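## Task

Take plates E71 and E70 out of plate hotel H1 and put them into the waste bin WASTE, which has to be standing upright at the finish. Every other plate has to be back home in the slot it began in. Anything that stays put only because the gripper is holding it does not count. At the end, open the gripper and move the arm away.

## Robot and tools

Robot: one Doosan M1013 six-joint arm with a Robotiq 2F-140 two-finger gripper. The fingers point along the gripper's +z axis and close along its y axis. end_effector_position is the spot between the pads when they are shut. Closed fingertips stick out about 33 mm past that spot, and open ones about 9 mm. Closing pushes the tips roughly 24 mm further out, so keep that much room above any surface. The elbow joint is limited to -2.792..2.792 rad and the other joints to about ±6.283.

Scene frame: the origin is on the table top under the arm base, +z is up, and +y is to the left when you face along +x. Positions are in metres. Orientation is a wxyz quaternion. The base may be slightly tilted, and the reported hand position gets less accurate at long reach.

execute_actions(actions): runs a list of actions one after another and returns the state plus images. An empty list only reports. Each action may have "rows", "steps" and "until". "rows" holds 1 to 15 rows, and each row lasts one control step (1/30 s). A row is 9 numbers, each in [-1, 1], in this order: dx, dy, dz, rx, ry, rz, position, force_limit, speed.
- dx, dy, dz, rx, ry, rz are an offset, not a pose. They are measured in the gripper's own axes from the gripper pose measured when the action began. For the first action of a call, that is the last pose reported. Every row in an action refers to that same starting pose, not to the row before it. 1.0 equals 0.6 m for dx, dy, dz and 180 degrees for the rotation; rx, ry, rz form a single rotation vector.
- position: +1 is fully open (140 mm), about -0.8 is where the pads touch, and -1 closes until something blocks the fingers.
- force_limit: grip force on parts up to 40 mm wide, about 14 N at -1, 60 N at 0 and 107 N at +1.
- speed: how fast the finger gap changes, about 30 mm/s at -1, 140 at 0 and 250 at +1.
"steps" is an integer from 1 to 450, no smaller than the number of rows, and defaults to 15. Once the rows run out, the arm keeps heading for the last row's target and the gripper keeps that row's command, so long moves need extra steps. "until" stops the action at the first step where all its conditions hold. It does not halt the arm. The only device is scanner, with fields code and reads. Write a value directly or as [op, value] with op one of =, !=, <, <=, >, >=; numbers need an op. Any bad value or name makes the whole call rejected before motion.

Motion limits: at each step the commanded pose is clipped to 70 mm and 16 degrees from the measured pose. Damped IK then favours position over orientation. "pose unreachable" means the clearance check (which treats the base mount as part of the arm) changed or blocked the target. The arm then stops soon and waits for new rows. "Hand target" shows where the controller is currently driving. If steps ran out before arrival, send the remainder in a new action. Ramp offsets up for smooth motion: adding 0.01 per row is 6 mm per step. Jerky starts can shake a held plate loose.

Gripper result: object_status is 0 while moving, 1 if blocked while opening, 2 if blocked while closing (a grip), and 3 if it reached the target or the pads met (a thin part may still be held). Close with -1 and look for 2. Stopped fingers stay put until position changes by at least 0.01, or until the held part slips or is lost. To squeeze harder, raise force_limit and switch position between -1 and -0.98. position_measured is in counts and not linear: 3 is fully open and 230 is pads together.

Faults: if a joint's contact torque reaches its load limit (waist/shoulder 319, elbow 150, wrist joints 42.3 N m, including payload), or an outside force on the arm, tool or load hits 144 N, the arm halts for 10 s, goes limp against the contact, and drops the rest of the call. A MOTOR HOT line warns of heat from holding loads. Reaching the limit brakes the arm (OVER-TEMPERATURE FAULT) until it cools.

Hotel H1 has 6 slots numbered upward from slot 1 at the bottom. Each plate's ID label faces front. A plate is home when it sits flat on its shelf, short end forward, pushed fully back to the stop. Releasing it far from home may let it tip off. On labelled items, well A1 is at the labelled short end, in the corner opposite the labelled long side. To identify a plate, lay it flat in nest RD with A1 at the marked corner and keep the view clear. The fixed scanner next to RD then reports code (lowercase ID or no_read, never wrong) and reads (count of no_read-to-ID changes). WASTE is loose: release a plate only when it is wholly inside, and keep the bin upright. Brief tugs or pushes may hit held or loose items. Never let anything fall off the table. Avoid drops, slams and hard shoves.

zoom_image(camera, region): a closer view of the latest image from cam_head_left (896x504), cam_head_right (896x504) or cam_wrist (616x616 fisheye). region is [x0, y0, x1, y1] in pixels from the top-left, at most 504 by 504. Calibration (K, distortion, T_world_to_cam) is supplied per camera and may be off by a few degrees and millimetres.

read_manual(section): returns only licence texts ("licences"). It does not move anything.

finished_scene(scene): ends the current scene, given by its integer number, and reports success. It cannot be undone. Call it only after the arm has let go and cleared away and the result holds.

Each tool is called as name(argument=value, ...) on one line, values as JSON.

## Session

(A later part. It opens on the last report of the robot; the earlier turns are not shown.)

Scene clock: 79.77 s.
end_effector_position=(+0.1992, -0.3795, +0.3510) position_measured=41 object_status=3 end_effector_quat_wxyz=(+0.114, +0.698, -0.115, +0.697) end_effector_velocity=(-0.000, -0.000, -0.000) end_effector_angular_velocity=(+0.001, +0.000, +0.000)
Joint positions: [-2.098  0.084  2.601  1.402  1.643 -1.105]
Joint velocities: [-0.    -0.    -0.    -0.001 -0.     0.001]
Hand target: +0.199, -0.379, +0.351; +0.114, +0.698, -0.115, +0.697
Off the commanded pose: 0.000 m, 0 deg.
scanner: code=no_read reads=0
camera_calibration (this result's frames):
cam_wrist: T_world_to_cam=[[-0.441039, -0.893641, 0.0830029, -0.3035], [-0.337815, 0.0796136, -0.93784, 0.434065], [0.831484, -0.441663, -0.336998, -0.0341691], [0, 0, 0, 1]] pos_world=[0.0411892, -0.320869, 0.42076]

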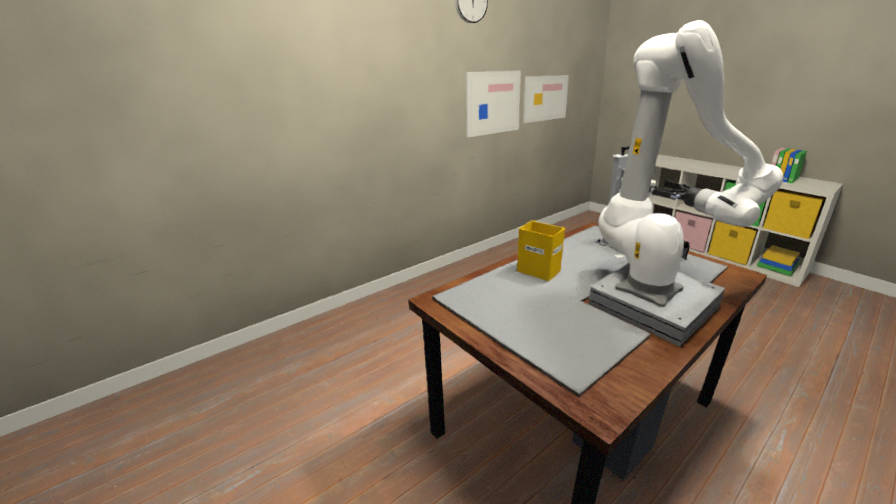

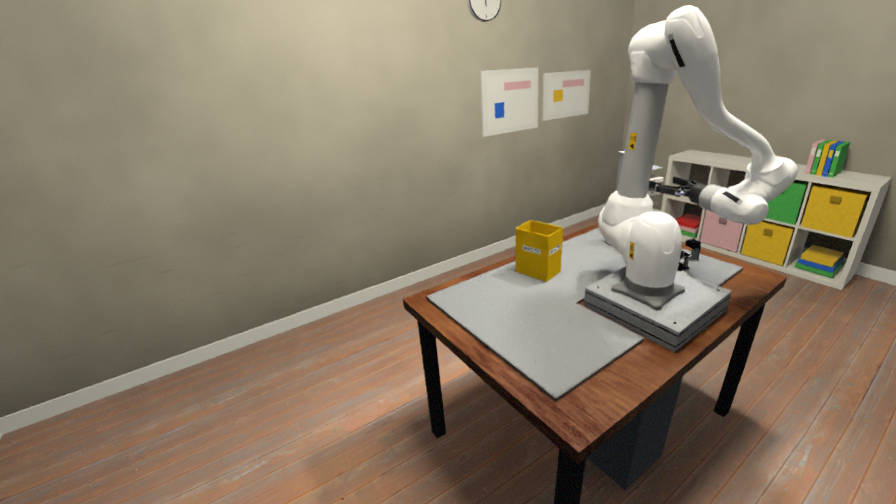

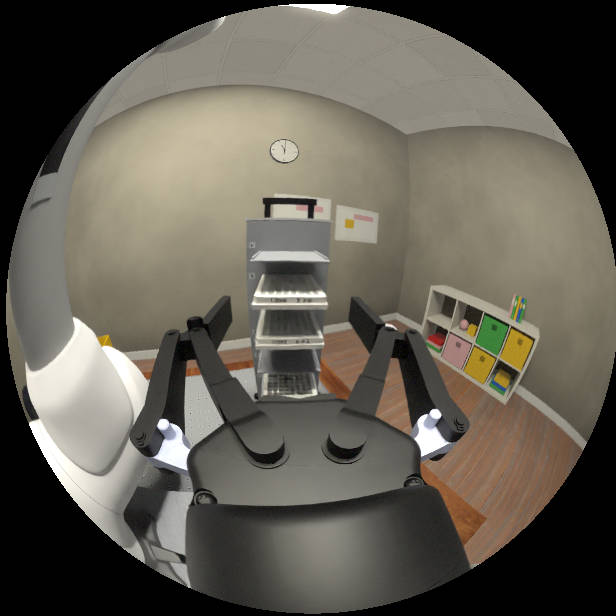

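execute_actions(actions=[{"rows":[[0.003,0,0.02,0,0,0,0.7,0.3,0],[0.006,0,0.05,0,0,0,0.7,0.3,0],[0.006,0,0.08,0,0,0,0.7,0.3,0],[0.006,0,0.107,0,0,0,0.7,0.3,0]],"steps":25}])

Scene clock: 89.83 s.
end_effector_position=(+0.2599, -0.4001, +0.3544) position_measured=41 object_status=3 end_effector_quat_wxyz=(+0.115, +0.698, -0.115, +0.697) end_effector_velocity=(-0.001, -0.001, -0.000) end_effector_angular_velocity=(+0.001, -0.000, -0.002)
Joint positions: [-1.884  0.08   2.595  1.594  1.549 -1.088]
Joint velocities: [-0.001  0.001  0.     0.001 -0.     0.   ]
Hand target: +0.260, -0.400, +0.354; +0.114, +0.698, -0.115, +0.697
Off the commanded pose: 0.000 m, 0 deg.
scanner: code=no_read reads=0
camera_calibration (this result's frames):
cam_wrist: T_world_to_cam=[[-0.441035, -0.893642, 0.0830159, -0.295391], [-0.337746, 0.0795621, -0.937868, 0.45943], [0.831514, -0.441671, -0.336914, -0.0926385], [0, 0, 0, 1]] pos_world=[0.101923, -0.341443, 0.424196]

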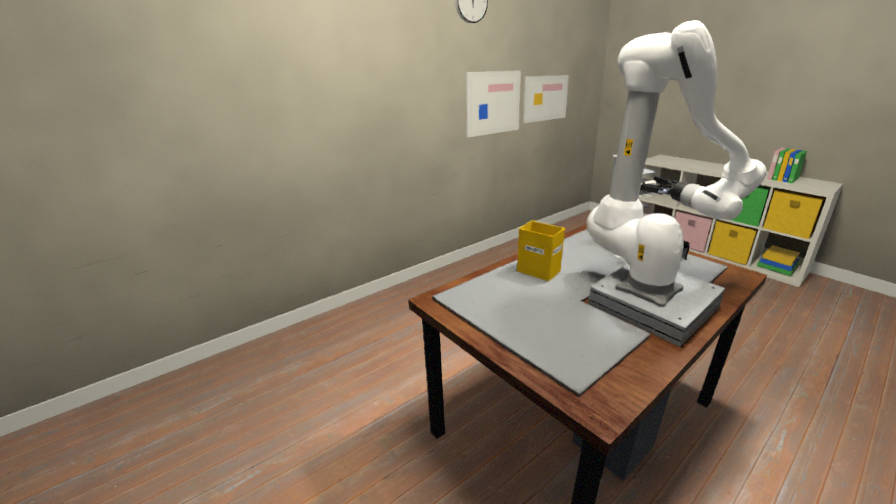

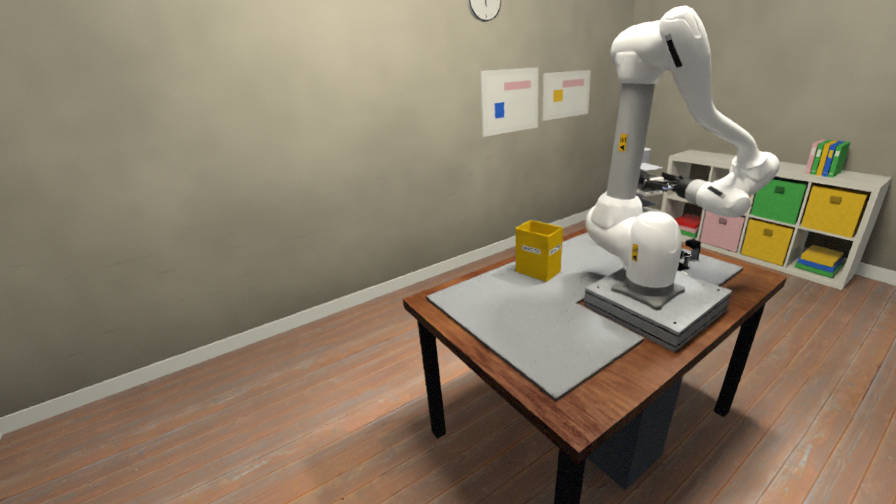

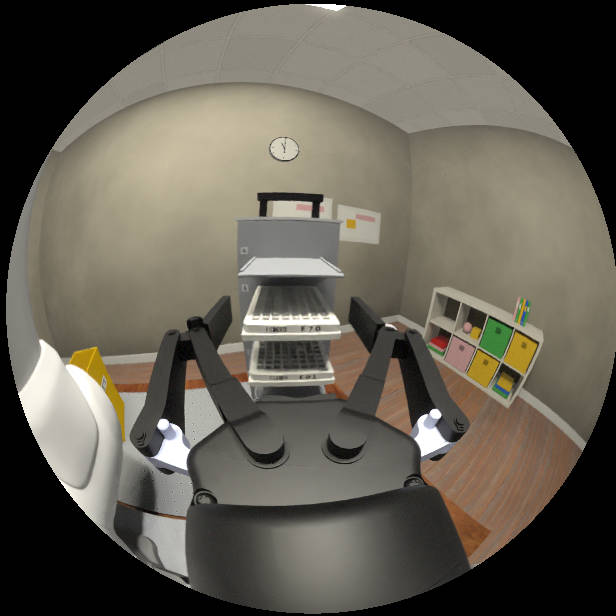

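execute_actions(actions=[{"rows":[[0,0,0,0,0,0,-1,0.3,-0.3]],"steps":22},{"rows":[[0.005,0,0,0,0,0,-1,0.3,-0.3],[0.01,0,0,0,0,0,-1,0.3,-0.3]],"steps":10},{"rows":[[0,0,-0.01,0,0,0,-1,0.3,-0.3],[0,0,-0.02,0,0,0,-1,0.3,-0.3],[0,0,-0.03,0,0,0,-1,0.3,-0.3],[0,0,-0.045,0,0,0,-1,0.3,-0.3],[0,0,-0.06,0,0,0,-1,0.3,-0.3],[0,0,-0.075,0,0,0,-1,0.3,-0.3],[0,0,-0.09,0,0,0,-1,0.3,-0.3],[0,0,-0.105,0,0,0,-1,0.3,-0.3],[0,0,-0.12,0,0,0,-1,0.3,-0.3],[0,0,-0.135,0,0,0,-1,0.3,-0.3],[0,0,-0.15,0,0,0,-1,0.3,-0.3],[0,0,-0.165,0,0,0,-1,0.3,-0.3],[0,0,-0.18,0,0,0,-1,0.3,-0.3]],"steps":30}])

Scene clock: 97.50 s.
end_effector_position=(+0.1577, -0.3654, +0.3606) position_measured=105 object_status=2 end_effector_quat_wxyz=(+0.114, +0.698, -0.115, +0.697) end_effector_velocity=(-0.001, -0.000, +0.000) end_effector_angular_velocity=(+0.001, -0.000, -0.002)
Joint positions: [-2.238  0.066  2.584  1.28   1.713 -1.085]
Joint velocities: [-0.002 -0.     0.     0.     0.     0.001]
Hand target: +0.158, -0.365, +0.361; +0.114, +0.698, -0.115, +0.697
Off the commanded pose: 0.000 m, 0 deg.
scanner: code=no_read reads=0
camera_calibration (this result's frames):
cam_wrist: T_world_to_cam=[[-0.441031, -0.89365, 0.0829561, -0.310026], [-0.338008, 0.0797623, -0.937757, 0.42804], [0.83141, -0.44162, -0.337239, 0.0098415], [0, 0, 0, 1]] pos_world=[-0.00023254, -0.30685, 0.430435]

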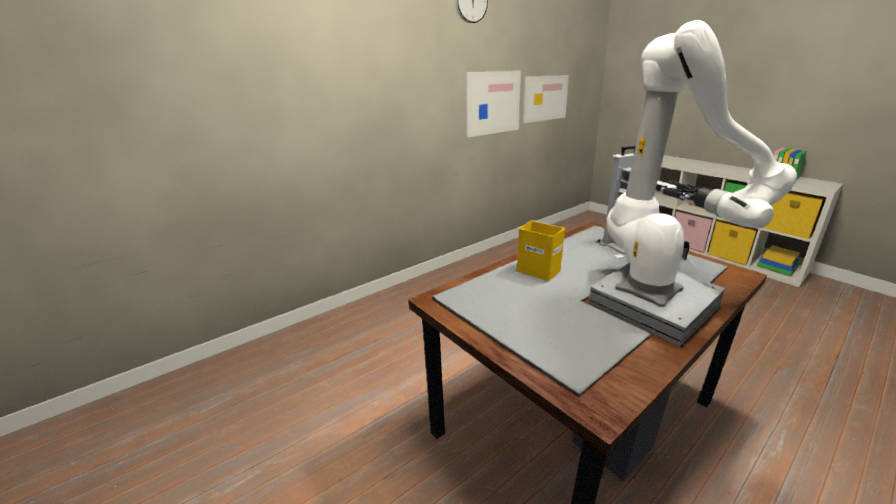

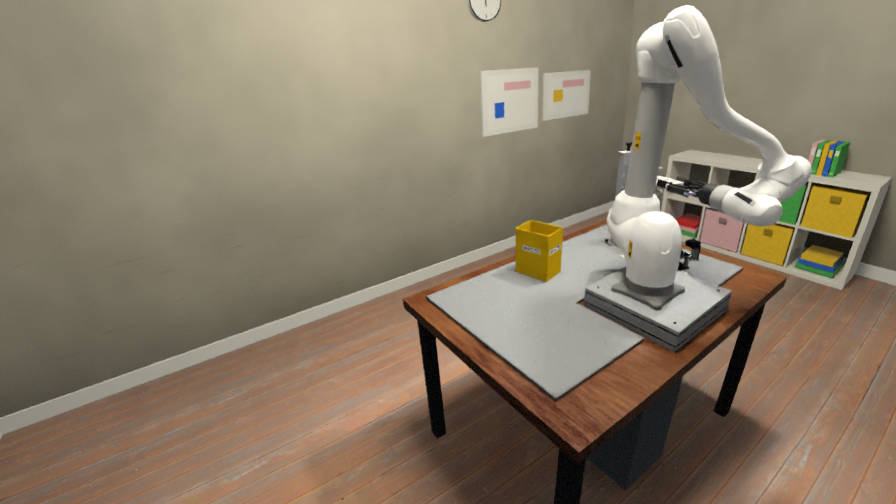

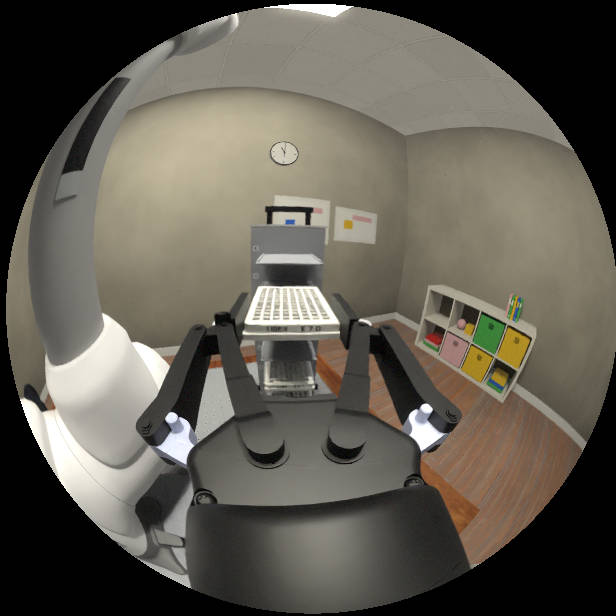

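execute_actions(actions=[{"rows":[[0,0,-0.01,0,0,0,-1,0.3,-0.3],[0,0,-0.025,0,0,0,-1,0.3,-0.3],[0,0,-0.04,0,0,0,-1,0.3,-0.3],[0,0,-0.06,0,0,0,-1,0.3,-0.3]],"steps":16},{"rows":[[0.01,0,0,0,0,0,-1,0.3,-0.3],[0.03,0,0,0,0,0,-1,0.3,-0.3],[0.05,0,0,0,0,0,-1,0.3,-0.3],[0.08,0,0,0,0,0,-1,0.3,-0.3],[0.11,0,0,0,0,0,-1,0.3,-0.3],[0.14,0,0,0,0,0,-1,0.3,-0.3],[0.17,0,0,0,0,0,-1,0.3,-0.3],[0.2,0,0,0,0,0,-1,0.3,-0.3],[0.23,0,0,0,0,0,-1,0.3,-0.3],[0.26,0,0,0,0,0,-1,0.3,-0.3],[0.3,0,0,0,0,0,-1,0.3,-0.3]],"steps":30},{"rows":[[0,0,0,0,-0.03,0,-1,0.3,-0.3],[0,0,0,0,-0.07,0,-1,0.3,-0.3],[0,0,0,0,-0.12,0,-1,0.3,-0.3],[0,0,0,0,-0.2,0,-1,0.3,-0.3],[0,0,0,0,-0.5,0,-1,0.3,-0.3]],"steps":55}])

Scene clock: 105.93 s.
end_effector_position=(+0.1235, -0.3537, +0.5403) position_measured=105 object_status=2 end_effector_quat_wxyz=(-0.001, +0.987, -0.163, -0.002) end_effector_velocity=(-0.000, -0.000, -0.001) end_effector_angular_velocity=(+0.002, +0.000, -0.002)
Joint positions: [-1.347 -0.278  1.779 -0.001  1.661  0.569]
Joint velocities: [-0.001  0.002  0.     0.     0.     0.001]
Hand target: +0.124, -0.354, +0.540; -0.001, +0.987, -0.163, -0.002
Off the commanded pose: 0.001 m, 0 deg.
scanner: code=no_read reads=0
camera_calibration (this result's frames):
cam_wrist: T_world_to_cam=[[-0.238582, -0.962317, 0.130476, -0.404503], [-0.897992, 0.269766, 0.347616, 0.0259453], [-0.369715, -0.0342314, -0.928515, 0.71595], [0, 0, 0, 1]] pos_world=[0.191489, -0.371751, 0.708529]

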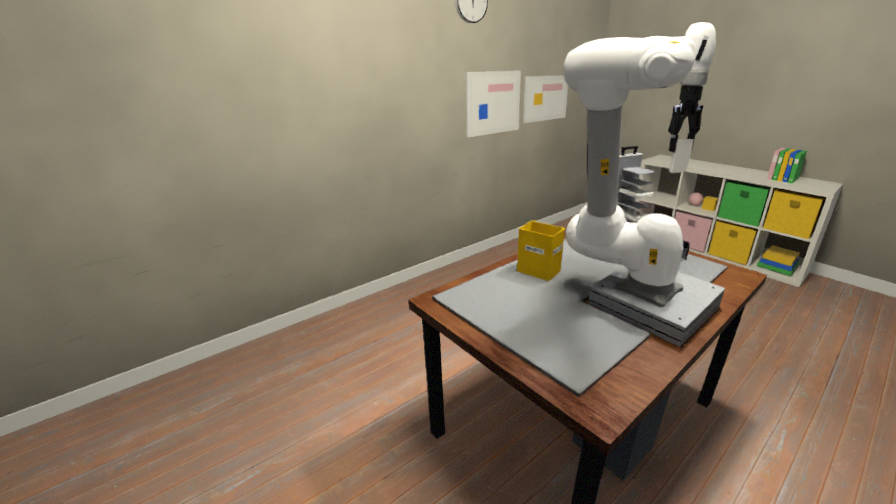

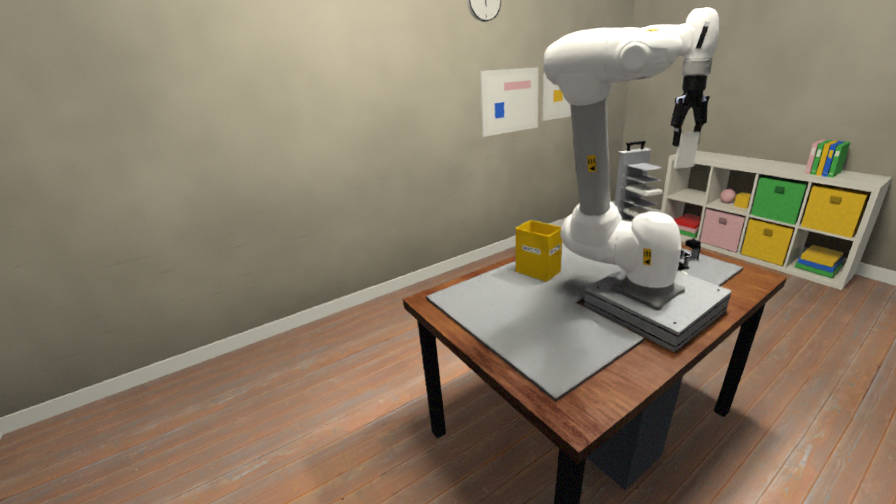

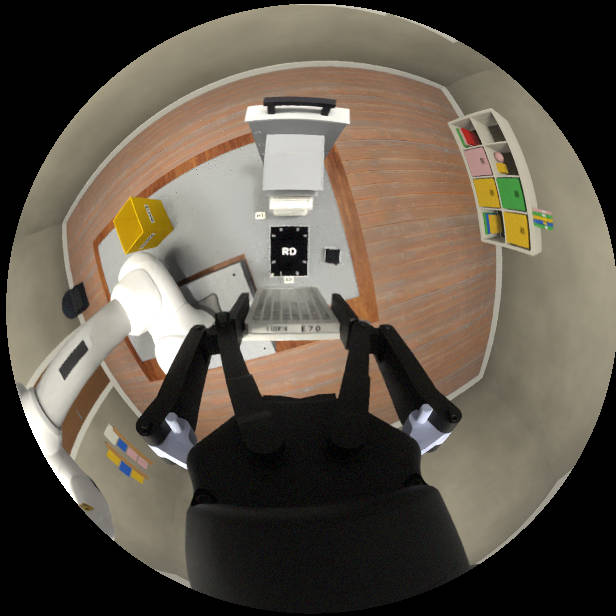

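execute_actions(actions=[{"rows":[[0.006,-0.01,0,0,0,0,-1,0.3,-0.3],[0.018,-0.03,0,0,0,0,-1,0.3,-0.3],[0.03,-0.05,0,0,0,0,-1,0.3,-0.3],[0.048,-0.08,0,0,0,0,-1,0.3,-0.3],[0.066,-0.11,0,0,0,0,-1,0.3,-0.3],[0.084,-0.14,0,0,0,0,-1,0.3,-0.3],[0.102,-0.17,0,0,0,0,-1,0.3,-0.3],[0.12,-0.2,0,0,0,0,-1,0.3,-0.3]],"steps":30},{"rows":[[0.01,-0.02,0,0,0,0.02,-1,0.3,-0.3],[0.03,-0.05,0,0,0,0.04,-1,0.3,-0.3],[0.05,-0.09,0.01,0,0,0.07,-1,0.3,-0.3],[0.08,-0.14,0.03,0,0,0.1,-1,0.3,-0.3],[0.121,-0.2,0.05,0,0,0.13,-1,0.3,-0.3],[0.121,-0.689,0.3,0,0,0.321,-1,0.3,-0.3]],"steps":65}])

zoom_image(camera="cam_wrist", region=[180,180,420,380])

Scene clock: 115.07 s.
end_effector_position=(+0.4306, +0.1041, +0.3600) position_measured=105 object_status=2 end_effector_quat_wxyz=(+0.001, +0.785, -0.619, -0.002) end_effector_velocity=(+0.000, +0.000, -0.000) end_effector_angular_velocity=(+0.000, -0.000, +0.002)
Joint positions: [ 0.116 -0.157  1.999  0.019  1.302  3.036]
Joint velocities: [ 0.     0.    -0.     0.    -0.    -0.002]
Hand target: +0.431, +0.104, +0.360; +0.001, +0.785, -0.619, -0.002
Off the commanded pose: 0.001 m, 0 deg.
scanner: code=no_read reads=0
camera_calibration (this result's frames):
cam_wrist: T_world_to_cam=[[-0.940779, -0.310887, 0.135217, 0.365723], [-0.249228, 0.9046, 0.345809, -0.103927], [-0.229824, 0.29163, -0.928511, 0.58363], [0, 0, 0, 1]] pos_world=[0.452295, 0.037507, 0.528394]

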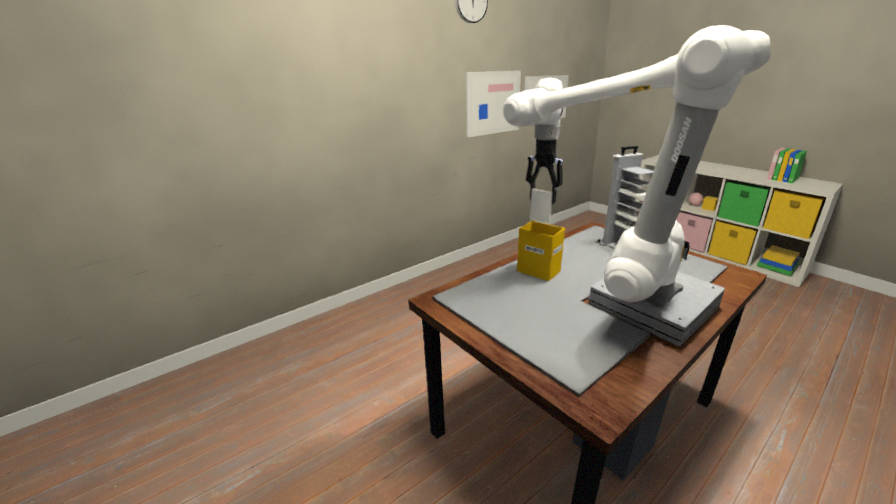

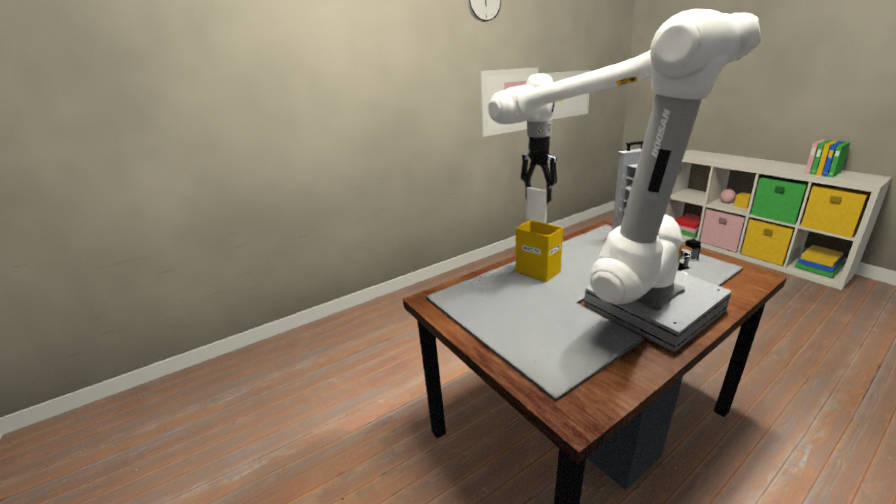

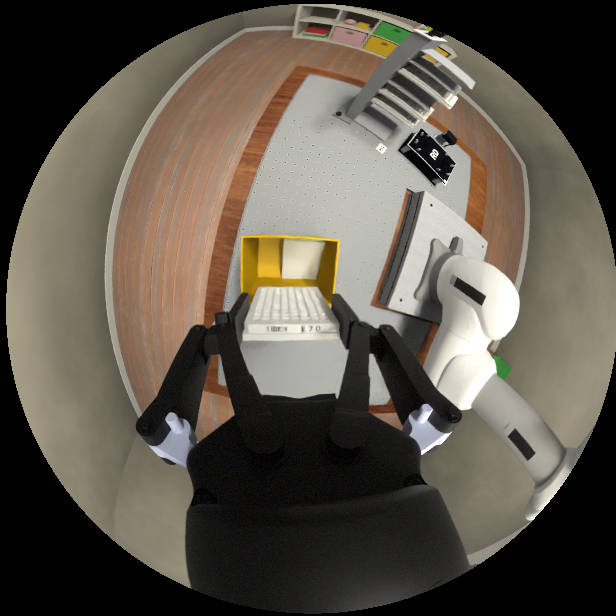

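Region (180, 180, 420, 380) of cam_wrist's 616x616 image, scaled by 2.100, with more detail than that image has.

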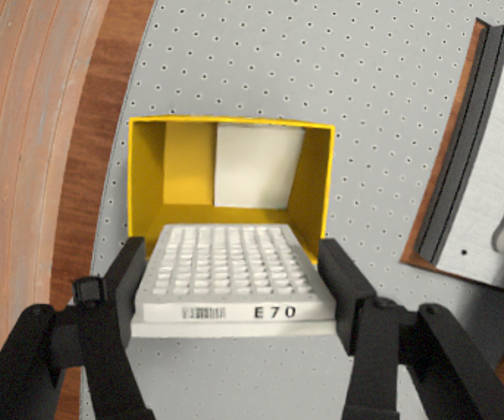

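First plate stands against the far wall; clear.

execute_actions(actions=[{"rows":[[0,0,0.01,0,0,0,-1,0.3,-0.3],[0,0,0.03,0,0,0,-1,0.3,-0.3],[0,0,0.05,0,0,0,-1,0.3,-0.3],[0,0,0.07,0,0,0,-1,0.3,-0.3],[0,0,0.09,0,0,0,-1,0.3,-0.3],[0,0,0.11,0,0,0,-1,0.3,-0.3],[0,0,0.13,0,0,0,-1,0.3,-0.3],[0,0,0.15,0,0,0,-1,0.3,-0.3],[0,0,0.17,0,0,0,-1,0.3,-0.3],[0,0,0.19,0,0,0,-1,0.3,-0.3],[0,0,0.21,0,0,0,-1,0.3,-0.3],[0,0,0.23,0,0,0,-1,0.3,-0.3],[0,0,0.25,0,0,0,-1,0.3,-0.3],[0,0,0.27,0,0,0,-1,0.3,-0.3],[0,0,0.295,0,0,0,-1,0.3,-0.3]],"steps":36}])

Scene clock: 121.80 s.
end_effector_position=(+0.4303, +0.1043, +0.1831) position_measured=105 object_status=2 end_effector_quat_wxyz=(+0.001, +0.785, -0.619, -0.002) end_effector_velocity=(-0.000, +0.000, +0.001) end_effector_angular_velocity=(+0.000, -0.001, +0.001)
Joint positions: [ 0.124 -0.01   2.222  0.023  0.933  3.035]
Joint velocities: [ 0.    -0.001 -0.    -0.     0.    -0.001]
Hand target: +0.430, +0.104, +0.183; +0.001, +0.785, -0.619, -0.002
Off the commanded pose: 0.000 m, 0 deg.
scanner: code=no_read reads=0
camera_calibration (this result's frames):
cam_wrist: T_world_to_cam=[[-0.940774, -0.310933, 0.135147, 0.389397], [-0.249275, 0.904559, 0.345884, -0.0430375], [-0.229795, 0.29171, -0.928493, 0.41917], [0, 0, 0, 1]] pos_world=[0.451929, 0.03773, 0.351457]

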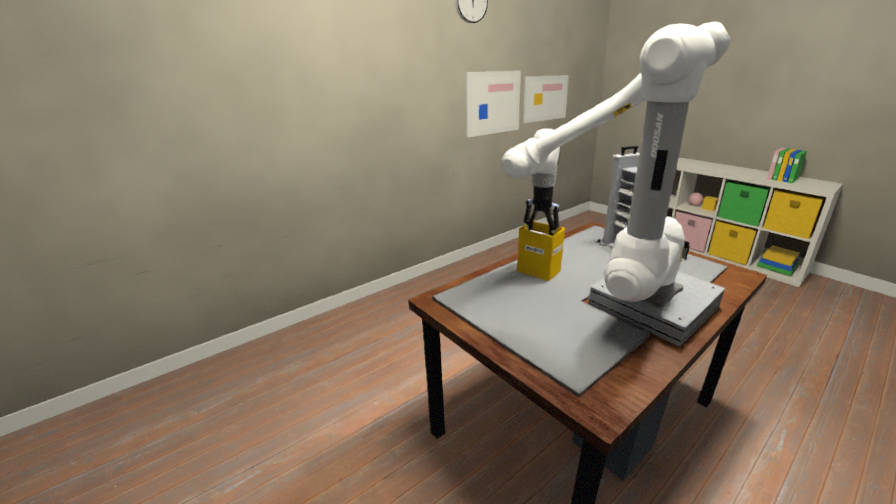

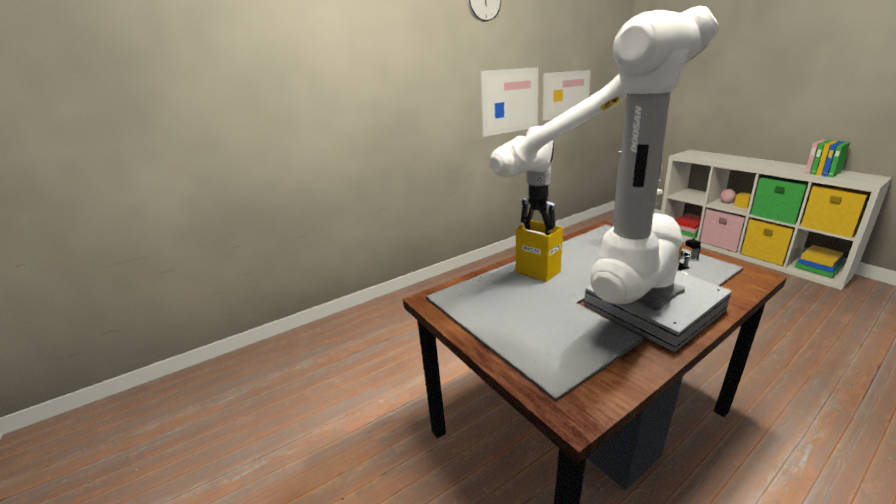

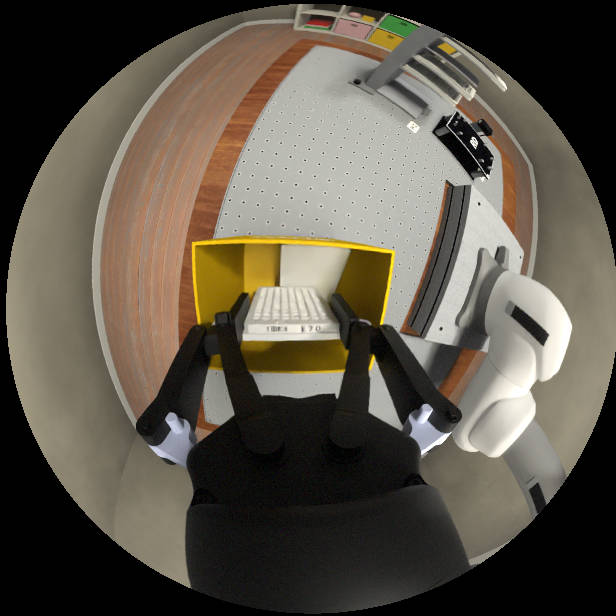

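execute_actions(actions=[{"rows":[[0,0,0,0,0,0,0.36,-0.5,-0.5]],"steps":18},{"rows":[[0,0,-0.02,0,0,0,0.36,-0.5,-0.5],[0,0,-0.05,0,0,0,0.36,-0.5,-0.5],[0,0,-0.09,0,0,0,0.36,-0.5,-0.5],[0,0,-0.25,0,0,0,0.36,-0.5,-0.5]],"steps":28}])

Scene clock: 125.47 s.
end_effector_position=(+0.4306, +0.1041, +0.3330) position_measured=84 object_status=3 end_effector_quat_wxyz=(+0.001, +0.785, -0.619, -0.002) end_effector_velocity=(+0.000, +0.001, -0.001) end_effector_angular_velocity=(-0.000, +0.001, +0.003)
Joint positions: [ 0.117 -0.142  2.038  0.019  1.249  3.036]
Joint velocities: [ 0.002  0.002 -0.    -0.    -0.    -0.   ]
Hand target: +0.431, +0.104, +0.333; +0.001, +0.785, -0.619, -0.002
Off the commanded pose: 0.000 m, 0 deg.
scanner: code=no_read reads=0
camera_calibration (this result's frames):
cam_wrist: T_world_to_cam=[[-0.94076, -0.31093, 0.135251, 0.369307], [-0.249288, 0.904627, 0.345695, -0.0945369], [-0.229839, 0.2915, -0.928548, 0.558578], [0, 0, 0, 1]] pos_world=[0.452245, 0.037524, 0.501398]

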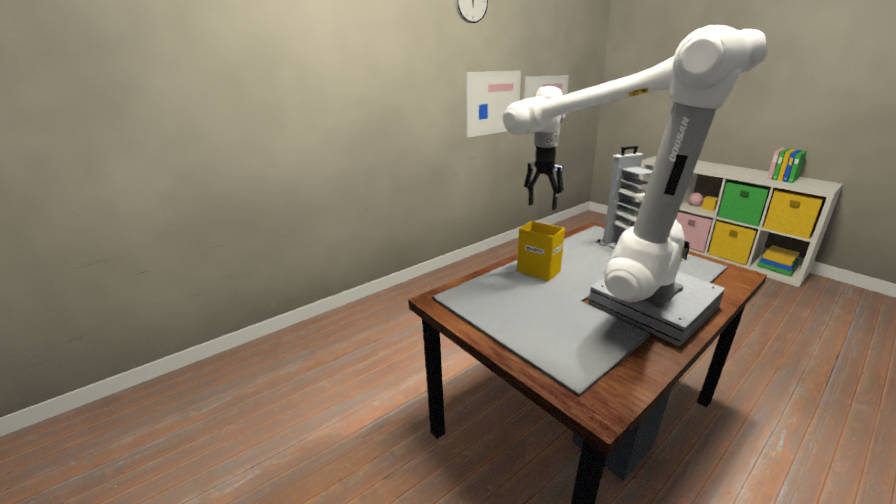

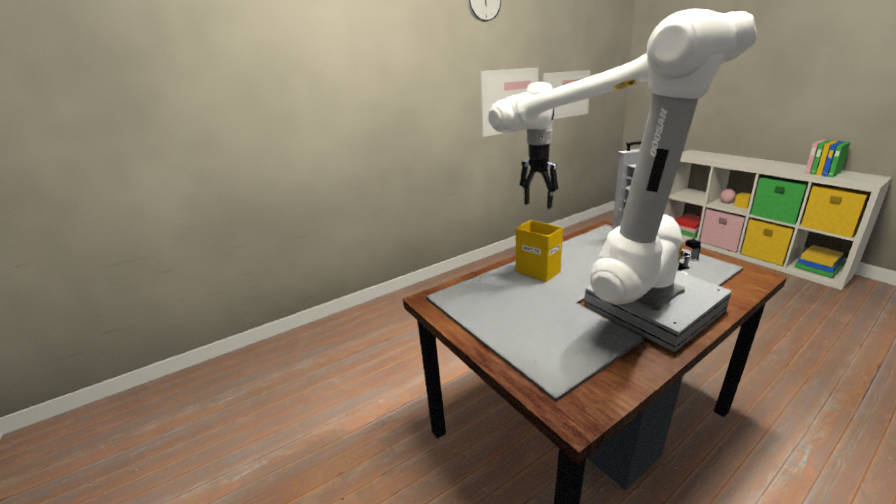

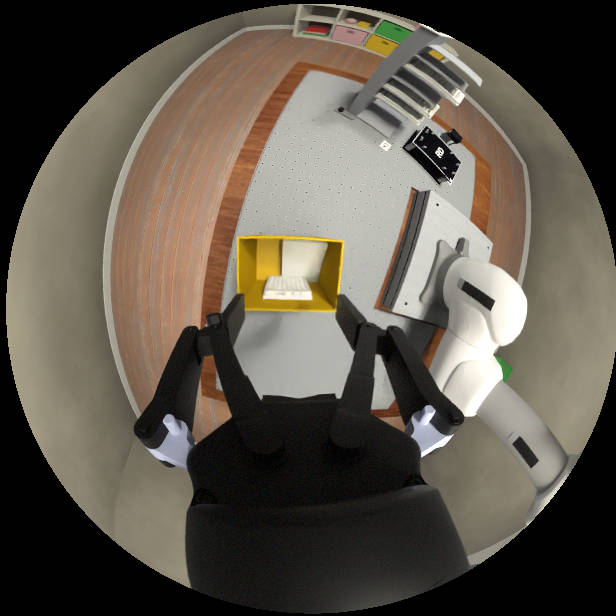

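zoom_image(camera="cam_wrist", region=[340,20,500,160])

zoom_image(camera="cam_head_left", region=[590,140,690,260])

Region (340, 20, 500, 160) of cam_wrist's 616x616 image, scaled by 3.150, with more detail than that image has; it fills the top 441 rows of this view, and the rest is white.

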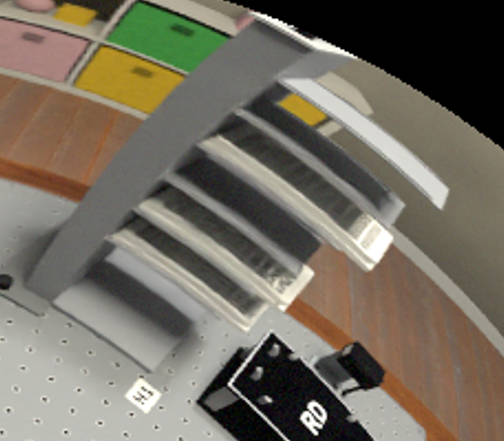

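Region (590, 140, 690, 260) of cam_head_left's 896x504 image, scaled by 4.200, with more detail than that image has.

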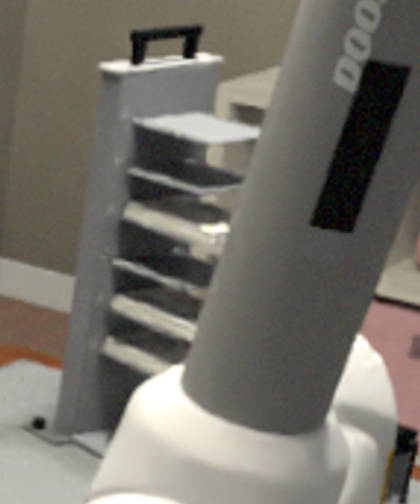

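finished_scene(scene=2)

The scene is finished: the task was done.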